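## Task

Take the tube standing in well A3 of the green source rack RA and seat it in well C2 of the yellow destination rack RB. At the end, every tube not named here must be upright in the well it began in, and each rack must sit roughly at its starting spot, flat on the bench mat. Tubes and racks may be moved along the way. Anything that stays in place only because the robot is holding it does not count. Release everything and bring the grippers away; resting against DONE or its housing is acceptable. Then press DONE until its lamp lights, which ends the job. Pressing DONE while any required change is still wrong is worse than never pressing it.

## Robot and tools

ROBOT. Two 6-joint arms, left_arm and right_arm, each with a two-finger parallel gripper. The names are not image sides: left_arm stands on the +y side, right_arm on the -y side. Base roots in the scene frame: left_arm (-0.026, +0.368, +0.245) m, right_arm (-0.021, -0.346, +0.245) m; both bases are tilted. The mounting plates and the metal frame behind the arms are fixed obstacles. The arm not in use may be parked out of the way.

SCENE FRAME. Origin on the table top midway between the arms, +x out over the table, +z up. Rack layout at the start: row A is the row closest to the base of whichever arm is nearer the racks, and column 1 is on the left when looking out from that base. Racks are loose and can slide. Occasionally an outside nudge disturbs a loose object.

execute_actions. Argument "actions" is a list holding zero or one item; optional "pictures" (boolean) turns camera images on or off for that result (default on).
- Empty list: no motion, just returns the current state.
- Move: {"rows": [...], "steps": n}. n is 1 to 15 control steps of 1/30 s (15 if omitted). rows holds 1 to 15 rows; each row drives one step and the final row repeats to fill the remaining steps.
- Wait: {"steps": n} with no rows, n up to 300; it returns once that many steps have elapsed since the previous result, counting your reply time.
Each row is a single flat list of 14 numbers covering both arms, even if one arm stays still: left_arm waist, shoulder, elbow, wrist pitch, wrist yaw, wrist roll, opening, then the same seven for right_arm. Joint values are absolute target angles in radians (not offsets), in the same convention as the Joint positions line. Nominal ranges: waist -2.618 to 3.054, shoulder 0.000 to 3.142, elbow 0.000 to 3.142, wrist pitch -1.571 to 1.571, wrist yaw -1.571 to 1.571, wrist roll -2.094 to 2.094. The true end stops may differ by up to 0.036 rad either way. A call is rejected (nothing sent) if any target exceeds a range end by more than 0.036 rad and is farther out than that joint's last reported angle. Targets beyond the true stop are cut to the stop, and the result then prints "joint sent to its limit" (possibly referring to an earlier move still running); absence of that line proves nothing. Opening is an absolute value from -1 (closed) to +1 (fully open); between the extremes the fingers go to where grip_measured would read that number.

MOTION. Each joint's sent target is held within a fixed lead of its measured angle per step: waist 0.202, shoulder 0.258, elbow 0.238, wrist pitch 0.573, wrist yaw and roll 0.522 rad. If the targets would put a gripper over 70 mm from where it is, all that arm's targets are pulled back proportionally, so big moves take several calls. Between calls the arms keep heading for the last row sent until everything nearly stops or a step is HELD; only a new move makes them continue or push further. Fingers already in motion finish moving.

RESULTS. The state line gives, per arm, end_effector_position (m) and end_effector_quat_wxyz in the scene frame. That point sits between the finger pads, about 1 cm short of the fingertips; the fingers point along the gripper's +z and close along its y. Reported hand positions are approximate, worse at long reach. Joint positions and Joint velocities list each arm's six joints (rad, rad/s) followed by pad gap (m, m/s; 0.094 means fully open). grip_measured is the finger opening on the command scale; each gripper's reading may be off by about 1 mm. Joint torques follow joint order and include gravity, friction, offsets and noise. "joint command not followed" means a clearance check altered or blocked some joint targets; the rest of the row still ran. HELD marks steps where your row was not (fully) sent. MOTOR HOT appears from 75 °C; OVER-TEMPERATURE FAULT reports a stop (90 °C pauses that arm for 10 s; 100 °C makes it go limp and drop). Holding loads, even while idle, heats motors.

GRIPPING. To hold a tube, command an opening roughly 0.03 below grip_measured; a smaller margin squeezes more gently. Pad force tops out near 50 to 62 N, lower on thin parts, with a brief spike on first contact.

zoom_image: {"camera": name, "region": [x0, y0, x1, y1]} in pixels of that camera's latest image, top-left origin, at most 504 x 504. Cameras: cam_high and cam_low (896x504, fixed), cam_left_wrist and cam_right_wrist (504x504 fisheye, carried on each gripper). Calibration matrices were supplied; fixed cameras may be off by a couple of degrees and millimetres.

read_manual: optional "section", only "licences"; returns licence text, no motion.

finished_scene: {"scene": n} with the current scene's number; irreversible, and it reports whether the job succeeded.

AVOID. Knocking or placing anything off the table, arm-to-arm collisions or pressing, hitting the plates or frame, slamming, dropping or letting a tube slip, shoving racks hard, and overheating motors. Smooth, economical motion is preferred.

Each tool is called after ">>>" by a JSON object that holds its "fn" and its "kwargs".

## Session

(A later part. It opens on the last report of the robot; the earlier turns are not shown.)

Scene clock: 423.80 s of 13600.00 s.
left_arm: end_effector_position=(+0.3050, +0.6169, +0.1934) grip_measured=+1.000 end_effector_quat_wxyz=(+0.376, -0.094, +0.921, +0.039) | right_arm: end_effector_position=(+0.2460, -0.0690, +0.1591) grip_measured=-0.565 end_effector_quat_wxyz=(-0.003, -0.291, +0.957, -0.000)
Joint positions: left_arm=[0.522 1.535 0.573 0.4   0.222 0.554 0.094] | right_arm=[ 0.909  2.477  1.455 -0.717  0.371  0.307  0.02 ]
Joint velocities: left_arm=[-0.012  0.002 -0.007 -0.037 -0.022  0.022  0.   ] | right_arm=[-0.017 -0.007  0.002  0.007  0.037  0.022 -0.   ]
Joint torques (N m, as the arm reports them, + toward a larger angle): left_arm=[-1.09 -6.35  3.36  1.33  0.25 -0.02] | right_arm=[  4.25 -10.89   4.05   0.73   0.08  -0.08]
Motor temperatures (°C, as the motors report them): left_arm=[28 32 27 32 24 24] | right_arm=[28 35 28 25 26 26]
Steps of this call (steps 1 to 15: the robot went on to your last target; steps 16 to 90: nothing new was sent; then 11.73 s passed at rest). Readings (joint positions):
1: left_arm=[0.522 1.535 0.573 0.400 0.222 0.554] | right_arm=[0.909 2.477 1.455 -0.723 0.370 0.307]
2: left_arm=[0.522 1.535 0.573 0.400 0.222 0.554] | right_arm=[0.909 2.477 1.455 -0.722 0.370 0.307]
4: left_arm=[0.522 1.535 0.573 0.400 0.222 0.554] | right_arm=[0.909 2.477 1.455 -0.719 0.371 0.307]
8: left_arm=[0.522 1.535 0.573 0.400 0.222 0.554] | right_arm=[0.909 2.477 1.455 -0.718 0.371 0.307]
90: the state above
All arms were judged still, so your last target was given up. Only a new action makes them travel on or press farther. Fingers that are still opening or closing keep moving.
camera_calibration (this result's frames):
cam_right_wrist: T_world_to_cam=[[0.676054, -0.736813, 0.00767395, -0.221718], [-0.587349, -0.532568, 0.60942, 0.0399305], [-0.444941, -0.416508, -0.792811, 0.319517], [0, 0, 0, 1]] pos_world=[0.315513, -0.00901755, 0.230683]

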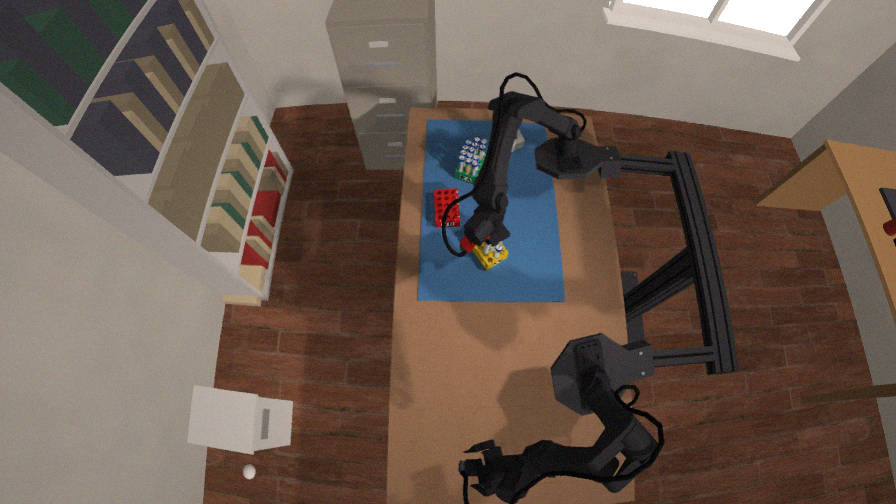

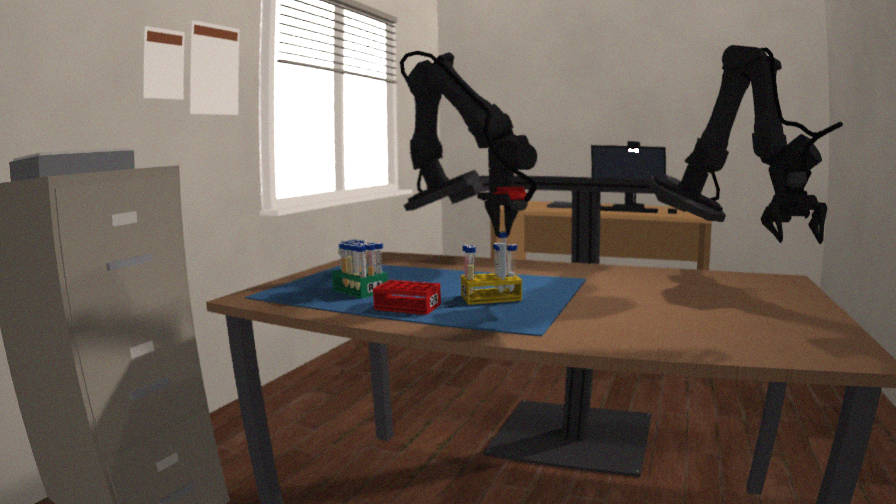

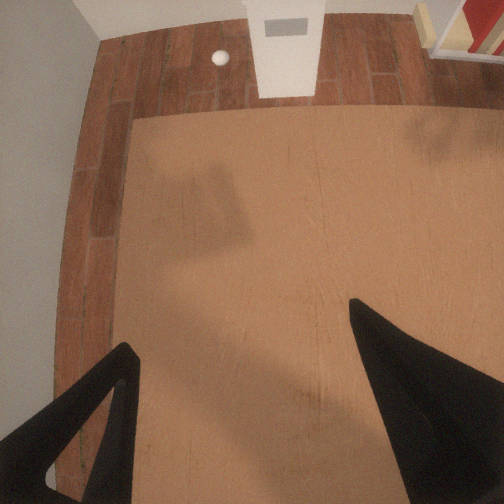

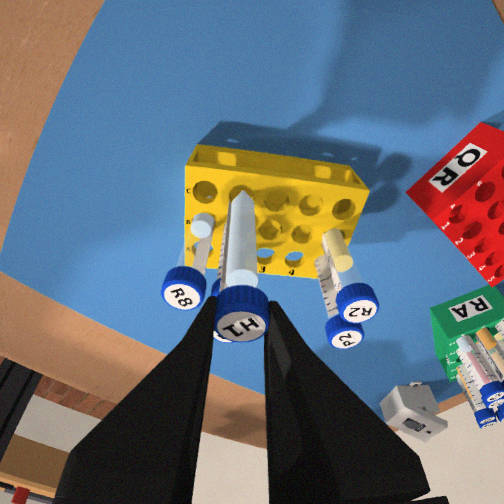

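>>> {"fn": "execute_actions", "kwargs": {"actions": [{"rows":[[0.522,1.535,0.573,0.4,0.222,0.554,1,0.910,2.487,1.442,-0.702,0.38,0.298,-0.59],[0.522,1.535,0.573,0.4,0.222,0.554,1,0.909,2.490,1.441,-0.697,0.38,0.297,-0.59],[0.522,1.535,0.573,0.4,0.222,0.554,1,0.908,2.493,1.440,-0.692,0.381,0.296,-0.59],[0.522,1.535,0.573,0.4,0.222,0.554,1,0.907,2.496,1.439,-0.687,0.381,0.294,-0.59],[0.522,1.535,0.573,0.4,0.222,0.554,1,0.906,2.499,1.438,-0.682,0.382,0.292,-0.59],[0.522,1.535,0.573,0.4,0.222,0.554,1,0.905,2.502,1.437,-0.677,0.382,0.29,-0.59],[0.522,1.535,0.573,0.4,0.222,0.554,1,0.904,2.505,1.436,-0.673,0.382,0.29,-0.59],[0.522,1.535,0.573,0.4,0.222,0.554,1,0.903,2.507,1.436,-0.670,0.382,0.288,-0.59]],"steps":15}]}}

>>> {"fn": "zoom_image", "kwargs": {"camera": "cam_right_wrist", "region": [150,130,350,350]}}

>>> {"fn": "zoom_image", "kwargs": {"camera": "cam_low", "region": [440,200,560,310]}}

Scene clock: 429.60 s of 13600.00 s.
left_arm: end_effector_position=(+0.3050, +0.6169, +0.1934) grip_measured=+1.000 end_effector_quat_wxyz=(+0.376, -0.094, +0.921, +0.039) | right_arm: end_effector_position=(+0.2472, -0.0663, +0.1511) grip_measured=-0.565 end_effector_quat_wxyz=(+0.001, -0.292, +0.956, +0.001)
Joint positions: left_arm=[0.522 1.535 0.573 0.4   0.222 0.554 0.094] | right_arm=[ 0.904  2.497  1.455 -0.687  0.372  0.296  0.02 ]
Joint velocities: left_arm=[-0.007 -0.022  0.007 -0.051 -0.051 -0.022  0.   ] | right_arm=[-0.032 -0.007  0.002 -0.007  0.007  0.095 -0.   ]
Joint torques (N m, as the arm reports them, + toward a larger angle): left_arm=[-1.07 -6.38  3.34  1.33  0.24 -0.02] | right_arm=[  4.23 -10.81   3.45   0.79   0.08  -0.08]
Motor temperatures (°C, as the motors report them): left_arm=[28 32 27 32 24 24] | right_arm=[28 35 28 25 26 26]
Steps of this call (steps 1 to 90: nothing new was sent; then 2.30 s passed at rest; steps 91 to 105: all 15 steps of this action). Readings (joint positions):
91: left_arm=[0.522 1.535 0.573 0.400 0.222 0.554] | right_arm=[0.909 2.477 1.455 -0.717 0.371 0.307]
92: left_arm=[0.522 1.535 0.573 0.400 0.222 0.554] | right_arm=[0.909 2.477 1.455 -0.716 0.371 0.306]
94: left_arm=[0.522 1.535 0.573 0.400 0.222 0.554] | right_arm=[0.909 2.477 1.455 -0.713 0.371 0.304]
98: left_arm=[0.522 1.535 0.573 0.400 0.222 0.554] | right_arm=[0.909 2.483 1.455 -0.697 0.372 0.300]
105: the state above
camera_calibration (this result's frames):
cam_right_wrist: T_world_to_cam=[[0.678266, -0.73478, 0.00728496, -0.220839], [-0.588678, -0.537414, 0.603858, 0.0477683], [-0.439788, -0.413865, -0.797059, 0.314342], [0, 0, 0, 1]] pos_world=[0.316152, -0.00650145, 0.223313]

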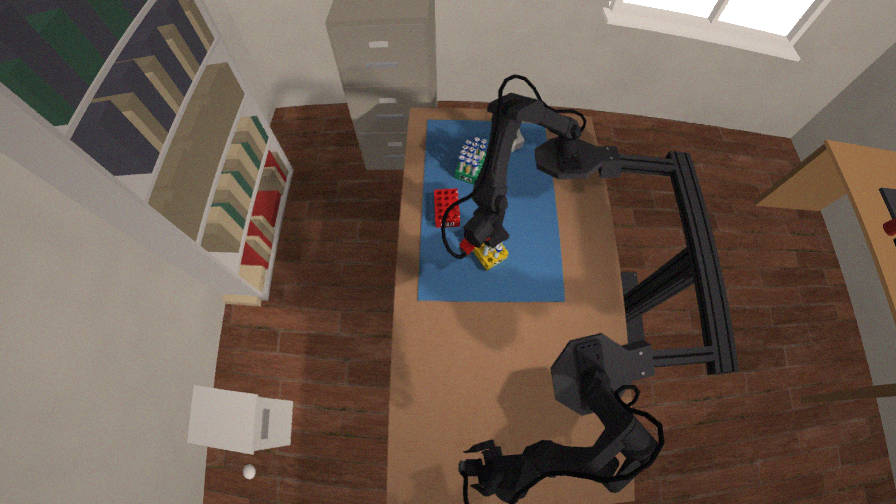

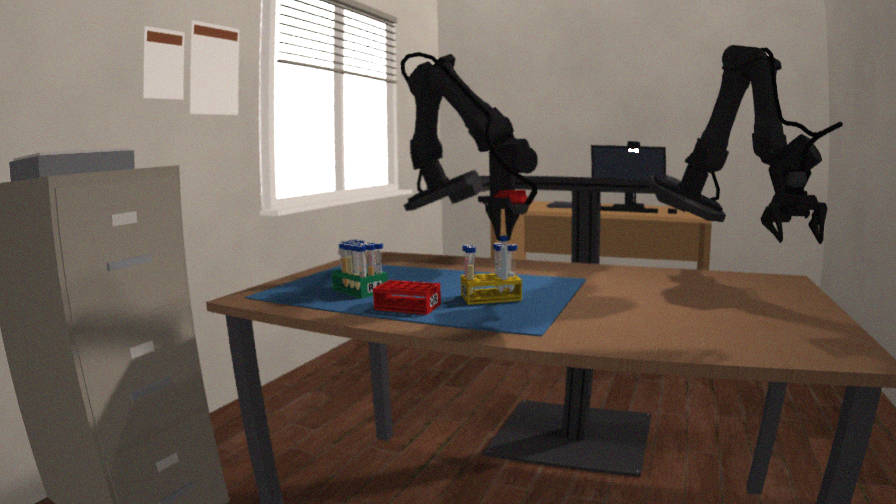

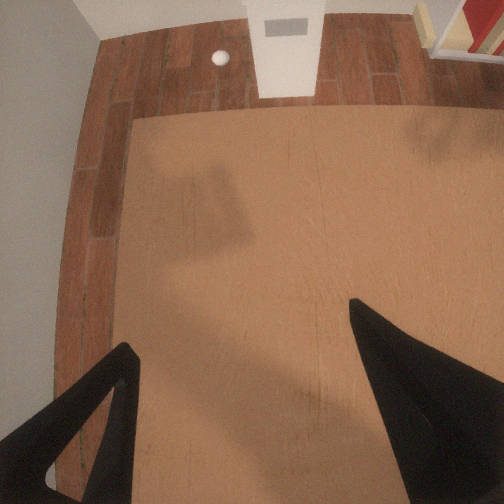

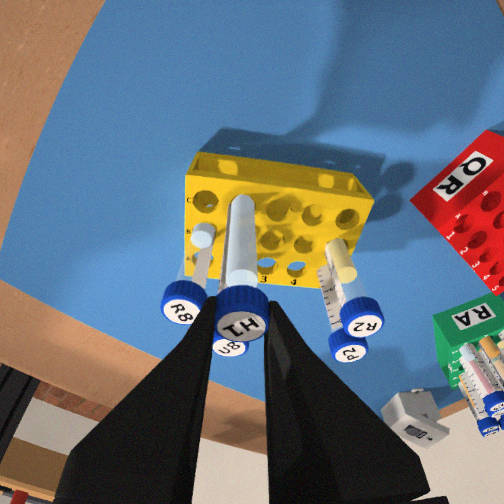

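Region (150, 130, 350, 350) of cam_right_wrist's 504x504 image, scaled by 2.291, with more detail than that image has; it fills the left 458 columns of this view, and the rest is white.

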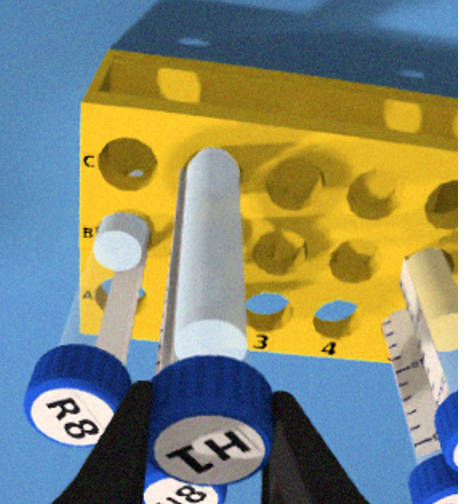

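Region (440, 200, 560, 310) of cam_low's 896x504 image, scaled by 4.200, with more detail than that image has; it fills the top 462 rows of this view, and the rest is white.

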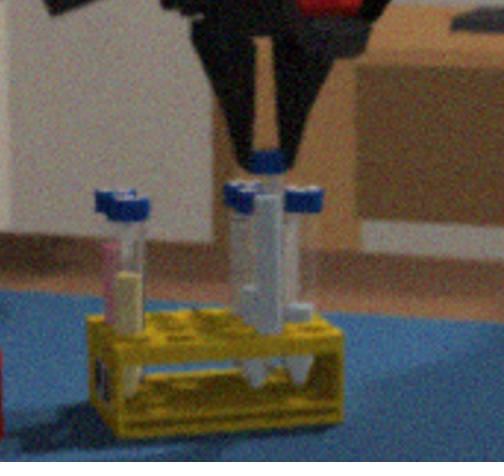

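>>> {"fn": "execute_actions", "kwargs": {"actions": [{"rows":[[0.522,1.535,0.573,0.4,0.222,0.554,1,0.901,2.509,1.432,-0.666,0.383,0.286,-0.59],[0.522,1.535,0.573,0.4,0.222,0.554,1,0.899,2.512,1.430,-0.661,0.383,0.284,-0.59],[0.522,1.535,0.573,0.4,0.222,0.554,1,0.897,2.516,1.429,-0.655,0.383,0.282,-0.59],[0.522,1.535,0.573,0.4,0.222,0.554,1,0.895,2.520,1.428,-0.649,0.384,0.28,-0.59],[0.522,1.535,0.573,0.4,0.222,0.554,1,0.893,2.524,1.427,-0.643,0.384,0.278,-0.59],[0.522,1.535,0.573,0.4,0.222,0.554,1,0.891,2.528,1.426,-0.637,0.384,0.276,-0.59],[0.522,1.535,0.573,0.4,0.222,0.554,1,0.889,2.532,1.426,-0.631,0.385,0.274,-0.59],[0.522,1.535,0.573,0.4,0.222,0.554,1,0.887,2.536,1.425,-0.625,0.385,0.272,-0.59],[0.522,1.535,0.573,0.4,0.222,0.554,1,0.885,2.540,1.425,-0.620,0.385,0.27,-0.59]],"steps":15}]}}

Scene clock: 434.83 s of 13600.00 s.
left_arm: end_effector_position=(+0.3050, +0.6169, +0.1934) grip_measured=+1.000 end_effector_quat_wxyz=(+0.376, -0.094, +0.921, +0.039) | right_arm: end_effector_position=(+0.2463, -0.0679, +0.1339) grip_measured=-0.565 end_effector_quat_wxyz=(-0.002, -0.292, +0.956, +0.001)
Joint positions: left_arm=[0.522 1.535 0.573 0.4   0.222 0.554 0.094] | right_arm=[ 0.886  2.53   1.439 -0.636  0.374  0.279  0.02 ]
Joint velocities: left_arm=[-0.007 -0.002 -0.007 -0.037 -0.007 -0.022  0.   ] | right_arm=[-0.007 -0.007  0.012  0.066 -0.051 -0.022 -0.   ]
Joint torques (N m, as the arm reports them, + toward a larger angle): left_arm=[-1.07 -6.4   3.41  1.34  0.25 -0.01] | right_arm=[  4.12 -10.97   3.57   0.75   0.09  -0.1 ]
Motor temperatures (°C, as the motors report them): left_arm=[28 32 27 32 24 24] | right_arm=[28 35 28 25 26 26]
Steps of this call (steps 1 to 15: the robot went on to your last target; steps 16 to 90: nothing new was sent; then 1.73 s passed at rest; steps 91 to 105: all 15 steps of this action). Readings (joint positions):
91: left_arm=[0.522 1.535 0.573 0.400 0.222 0.554] | right_arm=[0.903 2.497 1.455 -0.686 0.373 0.295]
92: left_arm=[0.522 1.535 0.573 0.400 0.222 0.554] | right_arm=[0.903 2.497 1.453 -0.684 0.373 0.294]
94: left_arm=[0.522 1.535 0.573 0.400 0.222 0.554] | right_arm=[0.902 2.497 1.448 -0.678 0.373 0.292]
98: left_arm=[0.522 1.535 0.573 0.400 0.222 0.554] | right_arm=[0.894 2.512 1.443 -0.660 0.374 0.286]
105: the state above
camera_calibration (this result's frames):
cam_right_wrist: T_world_to_cam=[[0.67834, -0.734722, 0.00619794, -0.221168], [-0.586412, -0.536291, 0.607053, 0.0558326], [-0.442691, -0.415423, -0.794637, 0.299831], [0, 0, 0, 1]] pos_world=[0.315501, -0.00799798, 0.205734]

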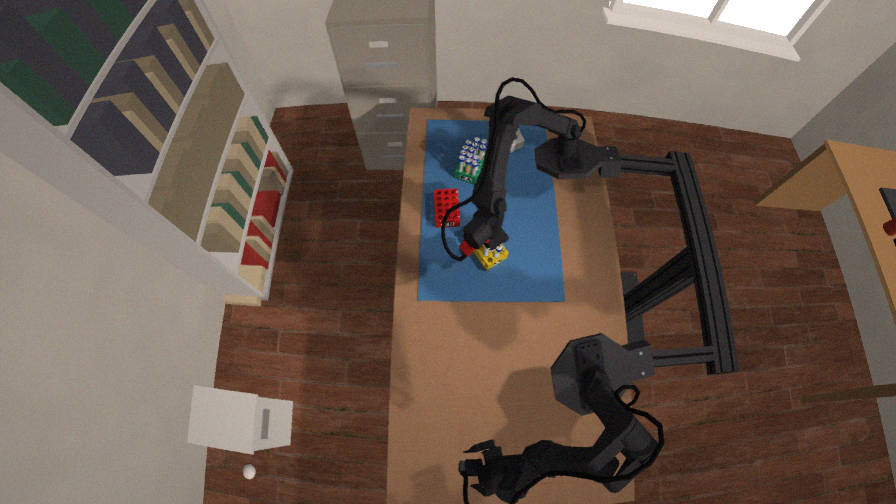

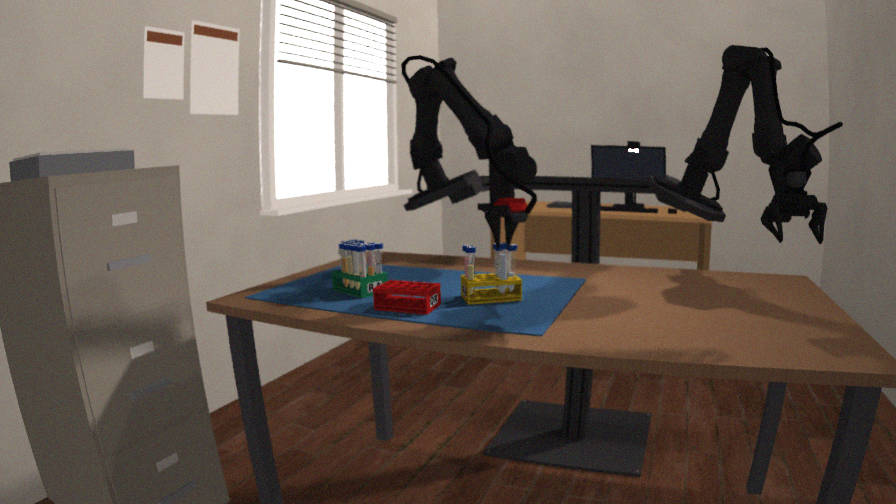

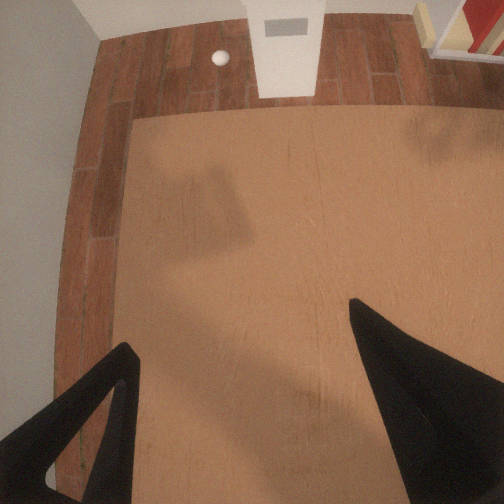

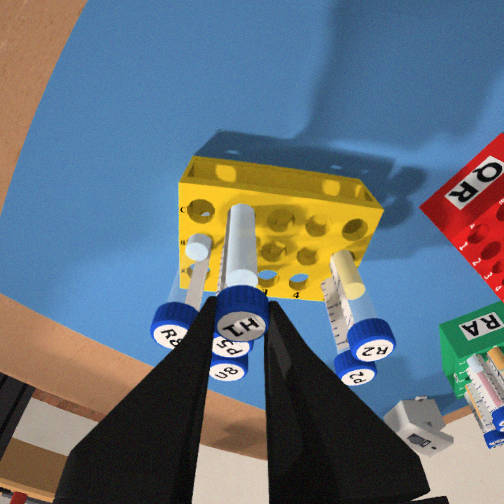

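>>> {"fn": "zoom_image", "kwargs": {"camera": "cam_low", "region": [440,200,560,310]}}

>>> {"fn": "execute_actions", "kwargs": {"actions": [{"rows":[[0.522,1.535,0.573,0.4,0.222,0.554,1,0.884,2.542,1.424,-0.617,0.385,0.268,-0.59],[0.522,1.535,0.573,0.4,0.222,0.554,1,0.883,2.544,1.423,-0.614,0.385,0.266,-0.59],[0.522,1.535,0.573,0.4,0.222,0.554,1,0.882,2.547,1.422,-0.610,0.385,0.264,-0.59],[0.522,1.535,0.573,0.4,0.222,0.554,1,0.881,2.550,1.421,-0.606,0.385,0.262,-0.59],[0.522,1.535,0.573,0.4,0.222,0.554,1,0.880,2.553,1.421,-0.603,0.385,0.262,-0.59]],"steps":14}]}}

>>> {"fn": "zoom_image", "kwargs": {"camera": "cam_low", "region": [440,200,560,310]}}

Region (440, 200, 560, 310) of cam_low's 896x504 image, scaled by 4.200, with more detail than that image has; it fills the top 462 rows of this view, and the rest is white.

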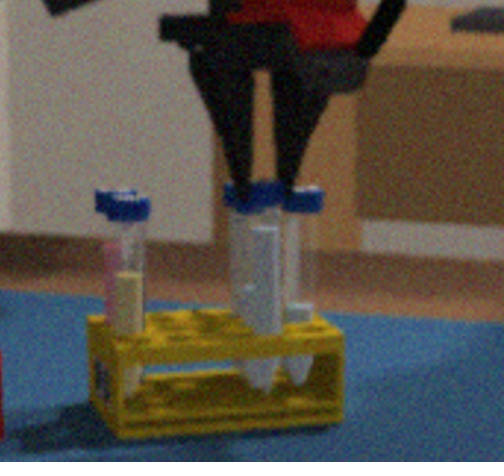

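Scene clock: 439.17 s of 13600.00 s.
left_arm: end_effector_position=(+0.3050, +0.6169, +0.1934) grip_measured=+1.000 end_effector_quat_wxyz=(+0.376, -0.094, +0.921, +0.039) | right_arm: end_effector_position=(+0.2483, -0.0669, +0.1336) grip_measured=-0.565 end_effector_quat_wxyz=(+0.002, -0.294, +0.956, +0.003)
Joint positions: left_arm=[0.522 1.535 0.573 0.4   0.222 0.554 0.094] | right_arm=[ 0.884  2.53   1.439 -0.627  0.374  0.269  0.02 ]
Joint velocities: left_arm=[-0.012 -0.002 -0.012 -0.007  0.037  0.007  0.   ] | right_arm=[ 0.007 -0.002 -0.007  0.066  0.007  0.022 -0.   ]
Joint torques (N m, as the arm reports them, + toward a larger angle): left_arm=[-1.07 -6.39  3.39  1.34  0.23 -0.01] | right_arm=[ 3.94 -9.78  3.29  0.89  0.1  -0.1 ]
Motor temperatures (°C, as the motors report them): left_arm=[28 32 27 32 24 24] | right_arm=[28 35 28 25 26 26]
Steps of this call (steps 1 to 15: the robot went on to your last target; steps 16 to 90: nothing new was sent; then 0.87 s passed at rest; steps 91 to 104: all 14 steps of this action). Readings (joint positions):
91: left_arm=[0.522 1.535 0.573 0.400 0.222 0.554] | right_arm=[0.886 2.530 1.439 -0.634 0.374 0.277]
92: left_arm=[0.522 1.535 0.573 0.400 0.222 0.554] | right_arm=[0.886 2.530 1.439 -0.633 0.374 0.276]
94: left_arm=[0.522 1.535 0.573 0.400 0.222 0.554] | right_arm=[0.886 2.530 1.439 -0.631 0.374 0.274]
98: left_arm=[0.522 1.535 0.573 0.400 0.222 0.554] | right_arm=[0.884 2.530 1.439 -0.627 0.374 0.271]
104: the state above
camera_calibration (this result's frames):
cam_right_wrist: T_world_to_cam=[[0.680906, -0.732352, 0.00526807, -0.222095], [-0.587671, -0.542068, 0.60067, 0.0585571], [-0.437046, -0.412096, -0.799479, 0.300371], [0, 0, 0, 1]] pos_world=[0.316914, -0.00712797, 0.206137]

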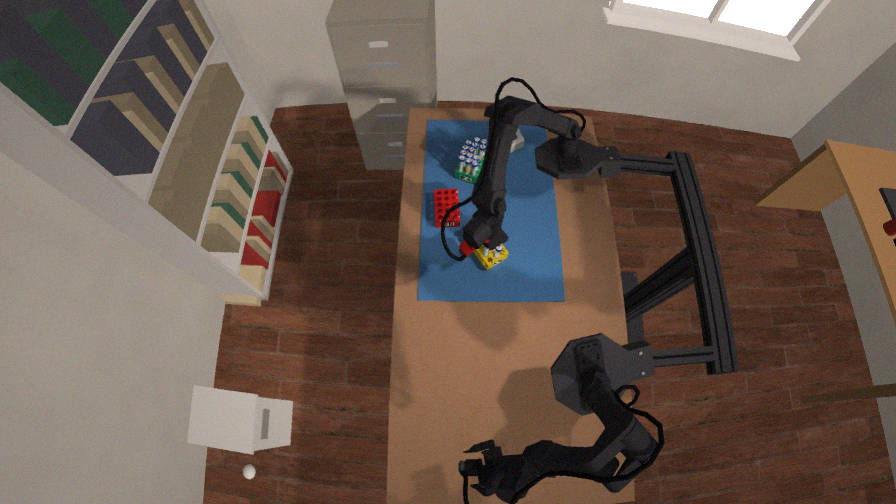

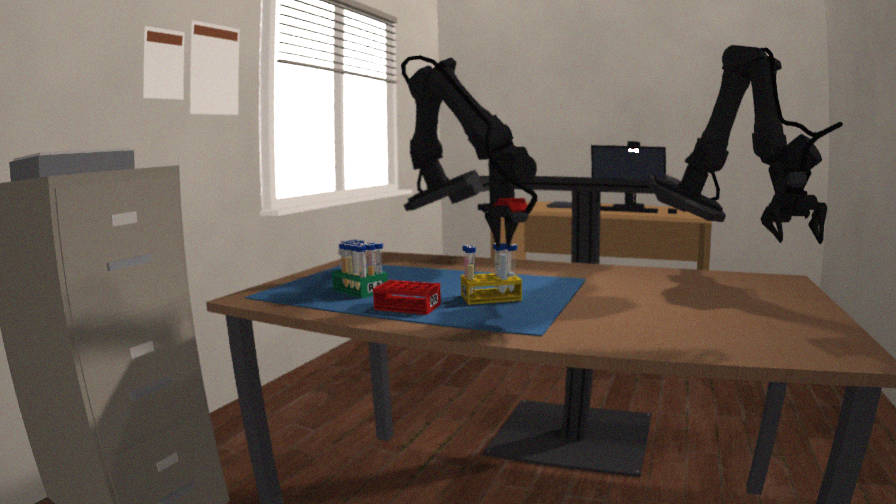

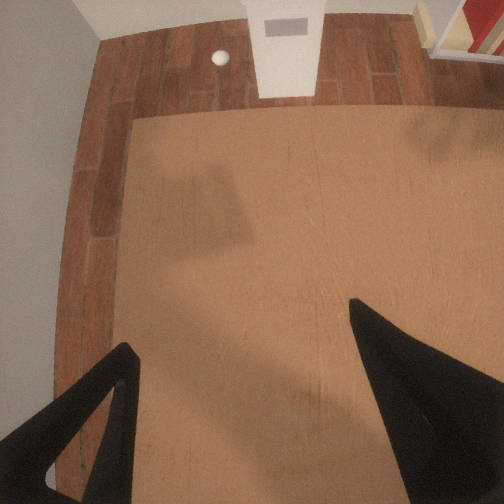

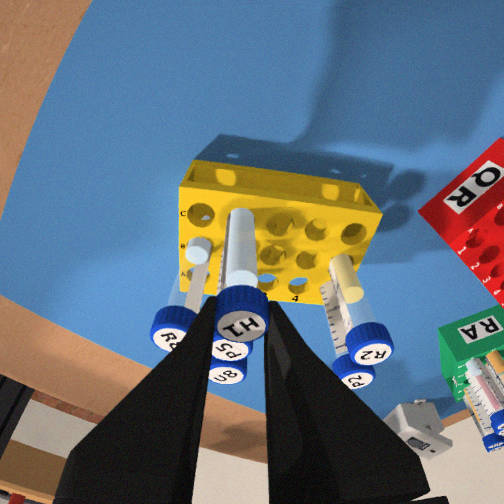

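Region (440, 200, 560, 310) of cam_low's 896x504 image, scaled by 4.200, with more detail than that image has; it fills the top 462 rows of this view, and the rest is white.

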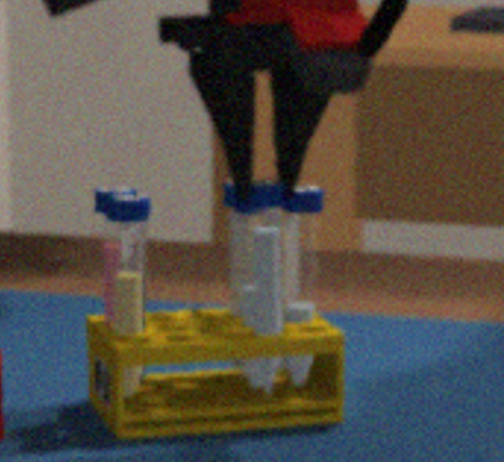

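>>> {"fn": "execute_actions", "kwargs": {"actions": [{"rows":[[0.522,1.535,0.573,0.4,0.222,0.554,1,0.880,2.555,1.419,-0.612,0.385,0.262,-0.59],[0.522,1.535,0.573,0.4,0.222,0.554,1,0.879,2.558,1.417,-0.612,0.385,0.262,-0.59],[0.522,1.535,0.573,0.4,0.222,0.554,1,0.878,2.561,1.415,-0.612,0.385,0.262,-0.59],[0.522,1.535,0.573,0.4,0.222,0.554,1,0.878,2.563,1.413,-0.612,0.385,0.262,-0.59]],"steps":12}]}}

>>> {"fn": "zoom_image", "kwargs": {"camera": "cam_right_wrist", "region": [140,180,340,400]}}

Scene clock: 444.57 s of 13600.00 s.
left_arm: end_effector_position=(+0.3050, +0.6169, +0.1934) grip_measured=+1.000 end_effector_quat_wxyz=(+0.376, -0.094, +0.921, +0.039) | right_arm: end_effector_position=(+0.2442, -0.0685, +0.1247) grip_measured=-0.565 end_effector_quat_wxyz=(-0.003, -0.294, +0.956, -0.000)
Joint positions: left_arm=[0.522 1.535 0.573 0.4   0.222 0.554 0.094] | right_arm=[ 0.881  2.55   1.431 -0.61   0.376  0.269  0.02 ]
Joint velocities: left_arm=[ 0.017 -0.002  0.022 -0.051  0.007  0.037  0.   ] | right_arm=[-0.002 -0.012  0.002 -0.037  0.11   0.007 -0.001]
Joint torques (N m, as the arm reports them, + toward a larger angle): left_arm=[-1.05 -6.4   3.37  1.33  0.25 -0.01] | right_arm=[  3.99 -10.66   3.19   0.57   0.08  -0.08]
Motor temperatures (°C, as the motors report them): left_arm=[28 32 27 32 24 24] | right_arm=[28 35 28 25 26 26]
Steps of this call (steps 1 to 15: the robot went on to your last target; steps 16 to 90: nothing new was sent; then 2.00 s passed at rest; steps 91 to 102: all 12 steps of this action). Readings (joint positions):
91: left_arm=[0.522 1.535 0.573 0.400 0.222 0.554] | right_arm=[0.884 2.531 1.439 -0.627 0.374 0.269]
92: left_arm=[0.522 1.535 0.573 0.400 0.222 0.554] | right_arm=[0.884 2.533 1.439 -0.627 0.374 0.269]
94: left_arm=[0.522 1.535 0.573 0.400 0.222 0.554] | right_arm=[0.883 2.541 1.439 -0.626 0.374 0.269]
98: left_arm=[0.522 1.535 0.573 0.400 0.222 0.554] | right_arm=[0.881 2.549 1.431 -0.615 0.375 0.269]
102: the state above
camera_calibration (this result's frames):
cam_right_wrist: T_world_to_cam=[[0.682159, -0.73116, 0.00802642, -0.221108], [-0.582978, -0.537217, 0.609536, 0.0586973], [-0.441356, -0.42048, -0.792718, 0.290477], [0, 0, 0, 1]] pos_world=[0.313254, -0.00799275, 0.196263]

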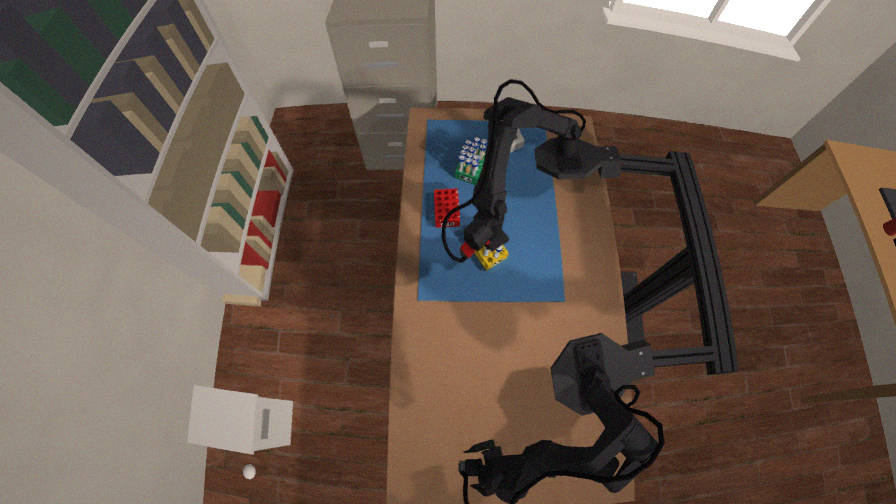

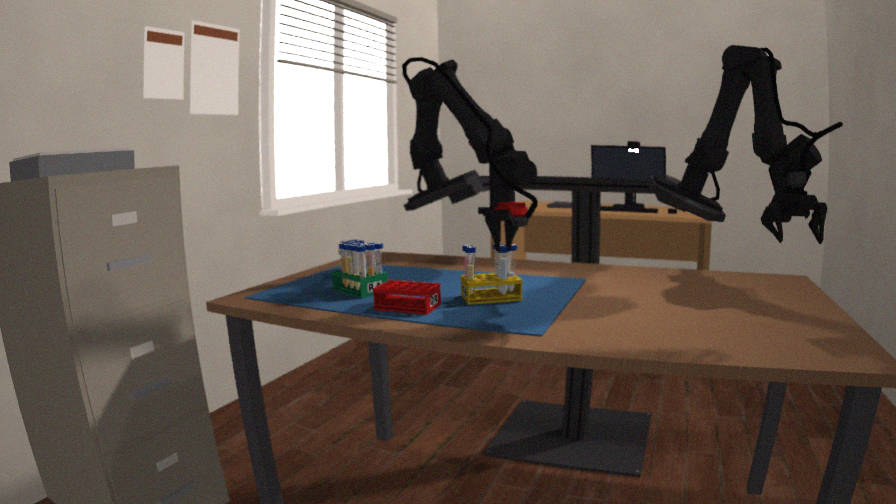

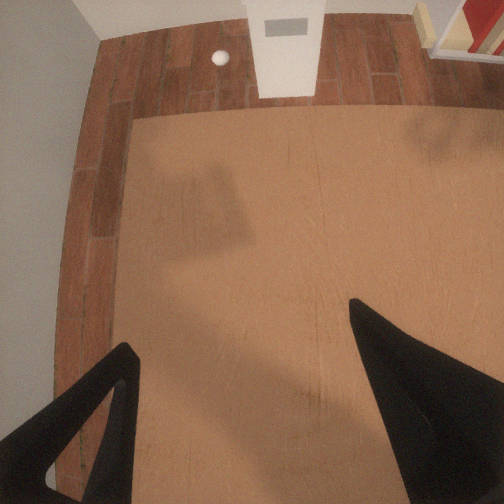

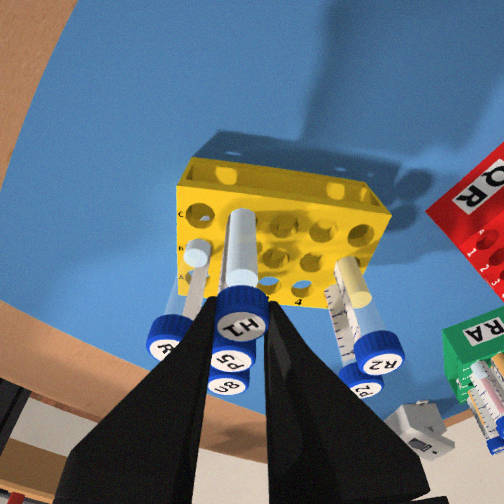

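Region (140, 180, 340, 400) of cam_right_wrist's 504x504 image, scaled by 2.291, with more detail than that image has; it fills the left 458 columns of this view, and the rest is white.

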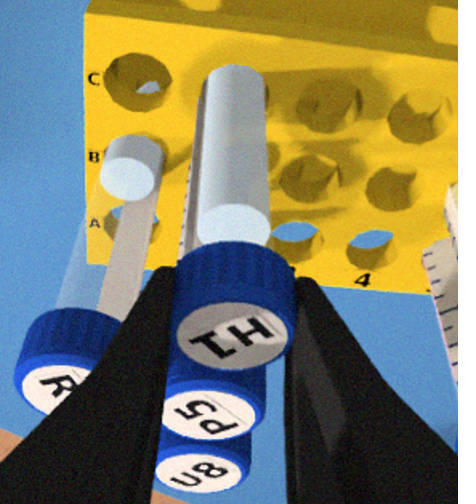

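It was stiction. Release.

>>> {"fn": "execute_actions", "kwargs": {"actions": [{"rows":[[0.522,1.535,0.573,0.4,0.222,0.554,1,0.878,2.560,1.418,-0.612,0.385,0.262,-0.56],[0.522,1.535,0.573,0.4,0.222,0.554,1,0.878,2.560,1.418,-0.612,0.385,0.262,-0.54],[0.522,1.535,0.573,0.4,0.222,0.554,1,0.878,2.560,1.418,-0.612,0.385,0.262,-0.51],[0.522,1.535,0.573,0.4,0.222,0.554,1,0.878,2.560,1.418,-0.612,0.385,0.262,-0.48],[0.522,1.535,0.573,0.4,0.222,0.554,1,0.878,2.560,1.418,-0.612,0.385,0.262,-0.45]],"steps":10}]}}

>>> {"fn": "zoom_image", "kwargs": {"camera": "cam_low", "region": [440,200,560,310]}}

Scene clock: 448.23 s of 13600.00 s.
left_arm: end_effector_position=(+0.3050, +0.6169, +0.1934) grip_measured=+1.000 end_effector_quat_wxyz=(+0.376, -0.094, +0.921, +0.039) | right_arm: end_effector_position=(+0.2442, -0.0685, +0.1247) grip_measured=-0.452 end_effector_quat_wxyz=(-0.003, -0.295, +0.956, -0.000)
Joint positions: left_arm=[0.522 1.535 0.573 0.4   0.222 0.554 0.094] | right_arm=[ 0.881  2.55   1.431 -0.61   0.376  0.269  0.026]
Joint velocities: left_arm=[-0.002 -0.007  0.002 -0.022  0.022  0.066  0.   ] | right_arm=[-0.022 -0.017 -0.007  0.007  0.007 -0.037 -0.   ]
Joint torques (N m, as the arm reports them, + toward a larger angle): left_arm=[-1.06 -6.4   3.38  1.34  0.25 -0.01] | right_arm=[  4.04 -10.88   3.61   0.57   0.08  -0.08]
Motor temperatures (°C, as the motors report them): left_arm=[28 32 27 32 24 24] | right_arm=[28 35 28 25 26 26]
Steps of this call (steps 1 to 15: the robot went on to your last target; steps 16 to 90: nothing new was sent; then 0.33 s passed at rest; steps 91 to 100: all 10 steps of this action). Readings (joint positions):
91: left_arm=[0.522 1.535 0.573 0.400 0.222 0.554] | right_arm=[0.881 2.550 1.431 -0.610 0.376 0.269]
92: left_arm=[0.522 1.535 0.573 0.400 0.222 0.554] | right_arm=[0.881 2.550 1.431 -0.610 0.376 0.269]
94: left_arm=[0.522 1.535 0.573 0.400 0.222 0.554] | right_arm=[0.881 2.550 1.431 -0.610 0.376 0.269]
98: left_arm=[0.522 1.535 0.573 0.400 0.222 0.554] | right_arm=[0.881 2.550 1.431 -0.610 0.376 0.269]
100: the state above
camera_calibration (this result's frames):
cam_right_wrist: T_world_to_cam=[[0.682438, -0.7309, 0.00802456, -0.221158], [-0.582773, -0.53744, 0.609535, 0.0586319], [-0.441197, -0.420647, -0.792718, 0.290426], [0, 0, 0, 1]] pos_world=[0.313231, -0.00796655, 0.196263]

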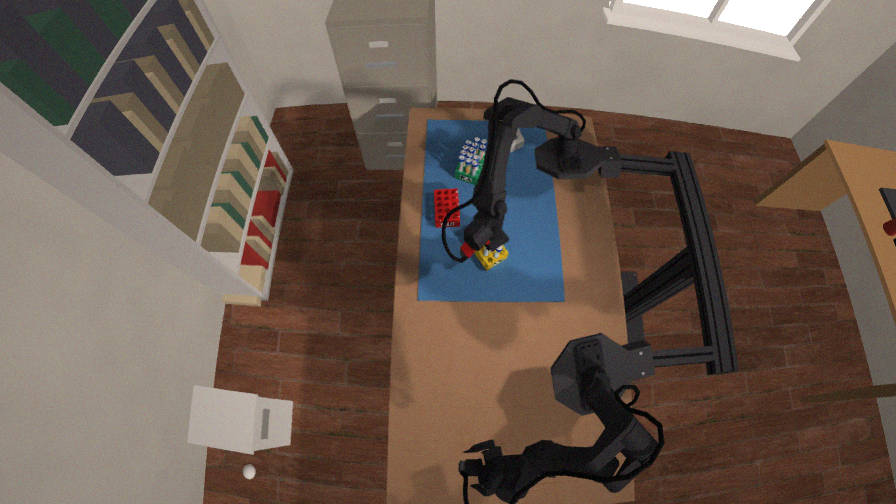

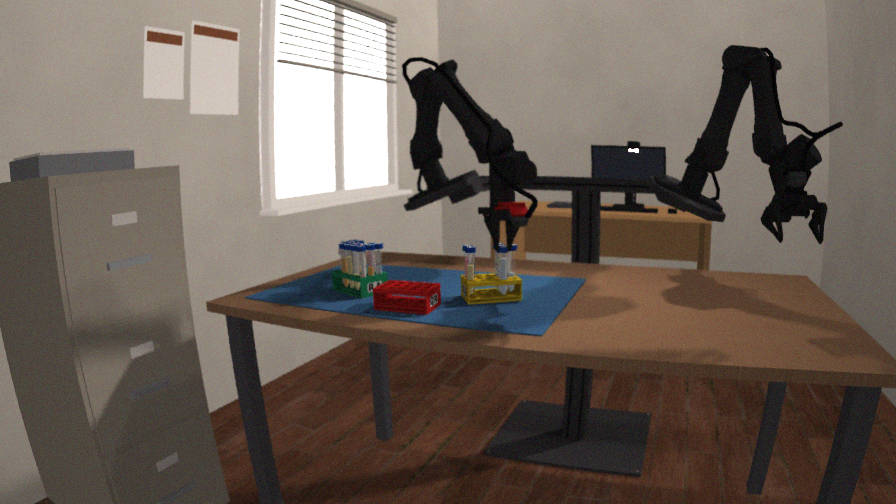

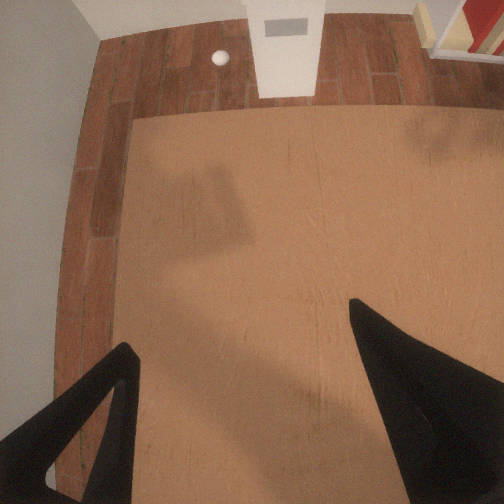

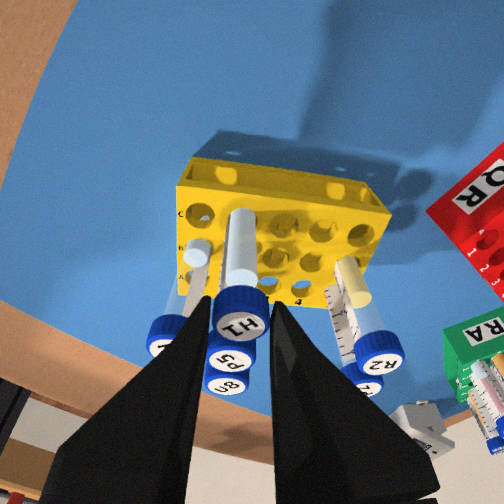

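Region (440, 200, 560, 310) of cam_low's 896x504 image, scaled by 4.200, with more detail than that image has; it fills the top 462 rows of this view, and the rest is white.

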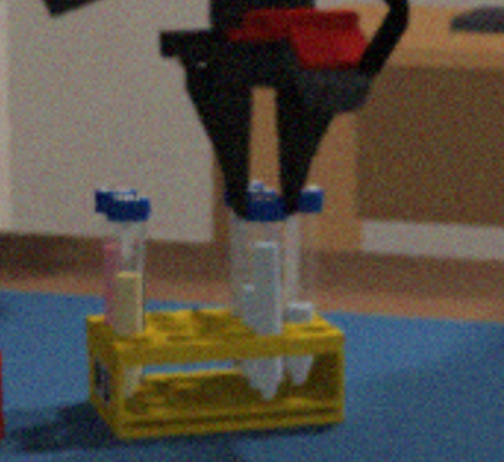

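>>> {"fn": "execute_actions", "kwargs": {"actions": [{"rows":[[0.522,1.535,0.573,0.4,0.222,0.554,1,0.886,2.535,1.440,-0.616,0.38,0.27,-0.45],[0.522,1.535,0.573,0.4,0.222,0.554,1,0.892,2.522,1.452,-0.622,0.375,0.27,-0.45],[0.522,1.535,0.573,0.4,0.222,0.554,1,0.896,2.514,1.456,-0.634,0.37,0.275,-0.45],[0.522,1.535,0.573,0.4,0.222,0.554,1,0.900,2.505,1.459,-0.647,0.367,0.28,-0.45],[0.522,1.535,0.573,0.4,0.222,0.554,1,0.904,2.496,1.462,-0.660,0.365,0.285,-0.45],[0.522,1.535,0.573,0.4,0.222,0.554,1,0.908,2.487,1.465,-0.673,0.364,0.29,-0.45],[0.522,1.535,0.573,0.4,0.222,0.554,1,0.912,2.478,1.468,-0.686,0.363,0.295,-0.45],[0.522,1.535,0.573,0.4,0.222,0.554,1,0.916,2.469,1.471,-0.700,0.362,0.30,-0.45],[0.522,1.535,0.573,0.4,0.222,0.554,1,0.920,2.460,1.474,-0.714,0.361,0.305,-0.45],[0.522,1.535,0.573,0.4,0.222,0.554,1,0.924,2.451,1.477,-0.728,0.36,0.31,-0.45],[0.522,1.535,0.573,0.4,0.222,0.554,1,0.928,2.442,1.479,-0.742,0.36,0.315,-0.45],[0.522,1.535,0.573,0.4,0.222,0.554,1,0.932,2.432,1.481,-0.756,0.36,0.32,-0.45],[0.522,1.535,0.573,0.4,0.222,0.554,1,0.936,2.422,1.484,-0.770,0.36,0.325,-0.45],[0.522,1.535,0.573,0.4,0.222,0.554,1,0.940,2.412,1.486,-0.782,0.36,0.33,-0.45],[0.522,1.535,0.573,0.4,0.222,0.554,1,0.942,2.405,1.488,-0.790,0.36,0.33,-0.45]],"steps":15}], "pictures": false}}

>>> {"fn": "execute_actions", "kwargs": {"actions": [{"steps":8}]}}

>>> {"fn": "zoom_image", "kwargs": {"camera": "cam_low", "region": [440,200,560,310]}}

>>> {"fn": "zoom_image", "kwargs": {"camera": "cam_right_wrist", "region": [340,280,504,460]}}

Scene clock: 460.27 s of 13600.00 s.
left_arm: end_effector_position=(+0.3050, +0.6169, +0.1934) grip_measured=+1.000 end_effector_quat_wxyz=(+0.376, -0.094, +0.921, +0.039) | right_arm: end_effector_position=(+0.2509, -0.0650, +0.1736) grip_measured=-0.452 end_effector_quat_wxyz=(+0.009, -0.290, +0.957, +0.009)
Joint positions: left_arm=[0.522 1.535 0.573 0.4   0.222 0.554 0.094] | right_arm=[ 0.919  2.444  1.461 -0.729  0.368  0.308  0.026]
Joint velocities: left_arm=[ 0.002 -0.007 -0.007  0.022 -0.022 -0.037  0.   ] | right_arm=[ 0.144 -0.295  0.095 -0.359 -0.007  0.066 -0.001]
Joint torques (N m, as the arm reports them, + toward a larger angle): left_arm=[-1.09 -6.39  3.32  1.32  0.24 -0.01] | right_arm=[  5.3  -13.42   7.06   0.5   -0.11   0.06]
Motor temperatures (°C, as the motors report them): left_arm=[28 32 27 33 24 24] | right_arm=[28 36 28 25 26 26]
Steps of this call (steps 1 to 15: the robot went on to your last target; steps 16 to 90: nothing new was sent; then 8.53 s passed at rest; steps 91 to 105: all 15 steps of this action). Readings (joint positions):
91: left_arm=[0.522 1.535 0.573 0.400 0.222 0.554] | right_arm=[0.881 2.550 1.431 -0.610 0.376 0.269]
92: left_arm=[0.522 1.535 0.573 0.400 0.222 0.554] | right_arm=[0.881 2.550 1.431 -0.610 0.376 0.269]
94: left_arm=[0.522 1.535 0.573 0.400 0.222 0.554] | right_arm=[0.881 2.548 1.431 -0.615 0.375 0.269]
98: left_arm=[0.522 1.535 0.573 0.400 0.222 0.554] | right_arm=[0.885 2.521 1.433 -0.652 0.372 0.279]
105: the state above

Scene clock: 460.53 s of 13600.00 s.
left_arm: end_effector_position=(+0.3050, +0.6169, +0.1934) grip_measured=+1.000 end_effector_quat_wxyz=(+0.376, -0.094, +0.921, +0.039) | right_arm: end_effector_position=(+0.2495, -0.0666, +0.1848) grip_measured=-0.452 end_effector_quat_wxyz=(+0.007, -0.290, +0.957, +0.007)
Joint positions: left_arm=[0.522 1.535 0.573 0.4   0.222 0.554 0.094] | right_arm=[ 0.929  2.421  1.469 -0.769  0.367  0.321  0.026]
Joint velocities: left_arm=[ 0.012  0.017 -0.002 -0.051 -0.037  0.037  0.   ] | right_arm=[-0.017  0.007 -0.027 -0.139 -0.095  0.037  0.002]
Joint torques (N m, as the arm reports them, + toward a larger angle): left_arm=[-1.06 -6.34  3.37  1.32  0.25 -0.01] | right_arm=[  5.06 -12.89   6.86   0.52  -0.08   0.07]
Motor temperatures (°C, as the motors report them): left_arm=[28 32 27 33 24 24] | right_arm=[28 36 28 25 26 26]
Steps of this call (steps 1 to 8: the robot went on to your last target). Readings (joint positions):
1: left_arm=[0.522 1.535 0.573 0.400 0.222 0.554] | right_arm=[0.923 2.435 1.464 -0.739 0.368 0.311]
2: left_arm=[0.522 1.535 0.573 0.400 0.222 0.554] | right_arm=[0.926 2.428 1.466 -0.746 0.368 0.314]
4: left_arm=[0.522 1.535 0.573 0.400 0.222 0.554] | right_arm=[0.929 2.422 1.469 -0.755 0.367 0.317]
8: the state above
camera_calibration (this result's frames):
cam_right_wrist: T_world_to_cam=[[0.674511, -0.738259, 0.002816, -0.221418], [-0.596765, -0.542981, 0.590799, 0.0327365], [-0.434634, -0.400181, -0.806814, 0.34349], [0, 0, 0, 1]] pos_world=[0.318177, -0.00823024, 0.258415]

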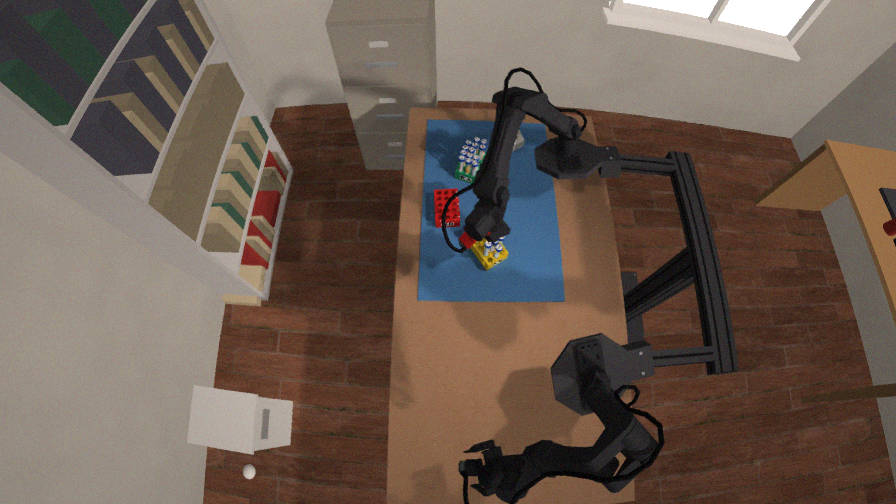

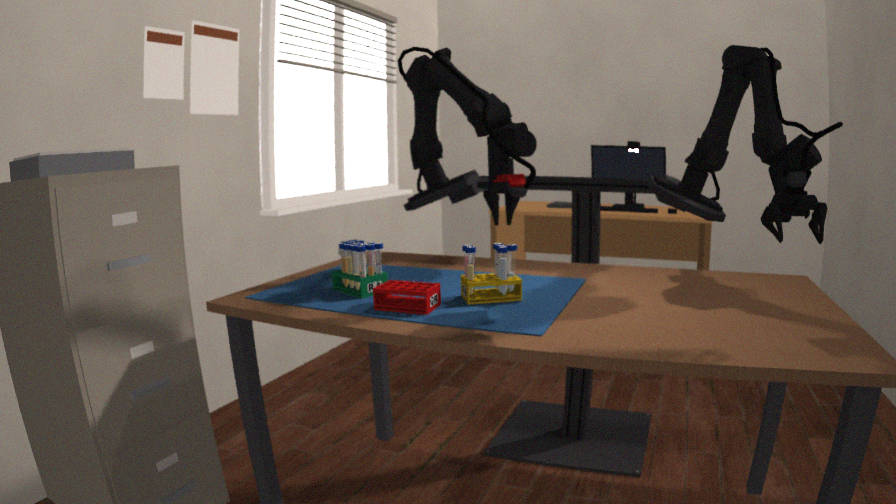

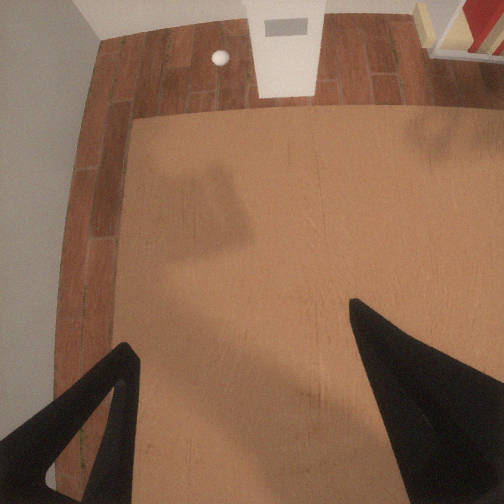

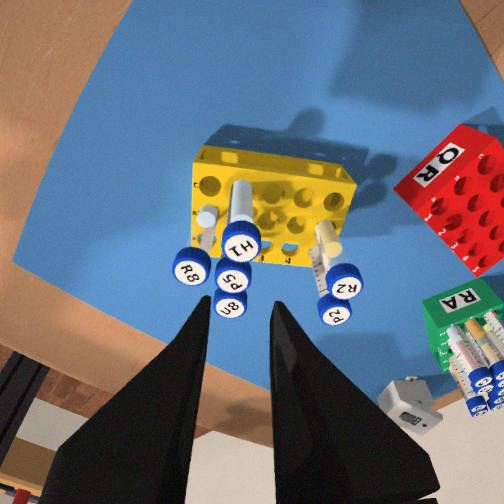

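Region (440, 200, 560, 310) of cam_low's 896x504 image, scaled by 4.200, with more detail than that image has; it fills the top 462 rows of this view, and the rest is white.

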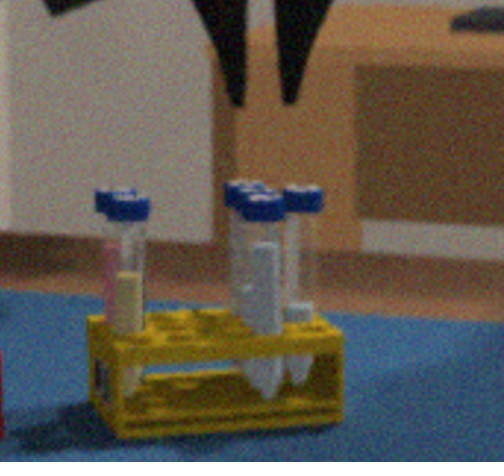

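Region (340, 280, 504, 460) of cam_right_wrist's 504x504 image, scaled by 2.800, with more detail than that image has; it fills the left 459 columns of this view, and the rest is white.

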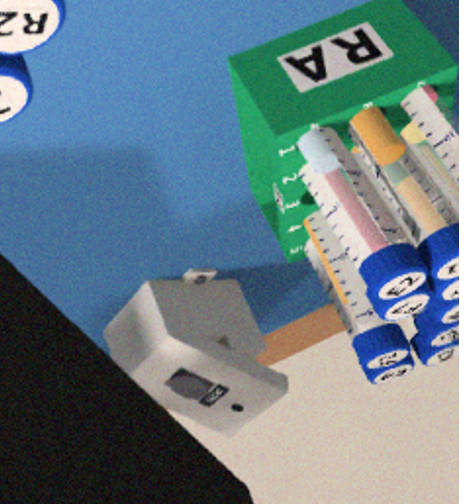

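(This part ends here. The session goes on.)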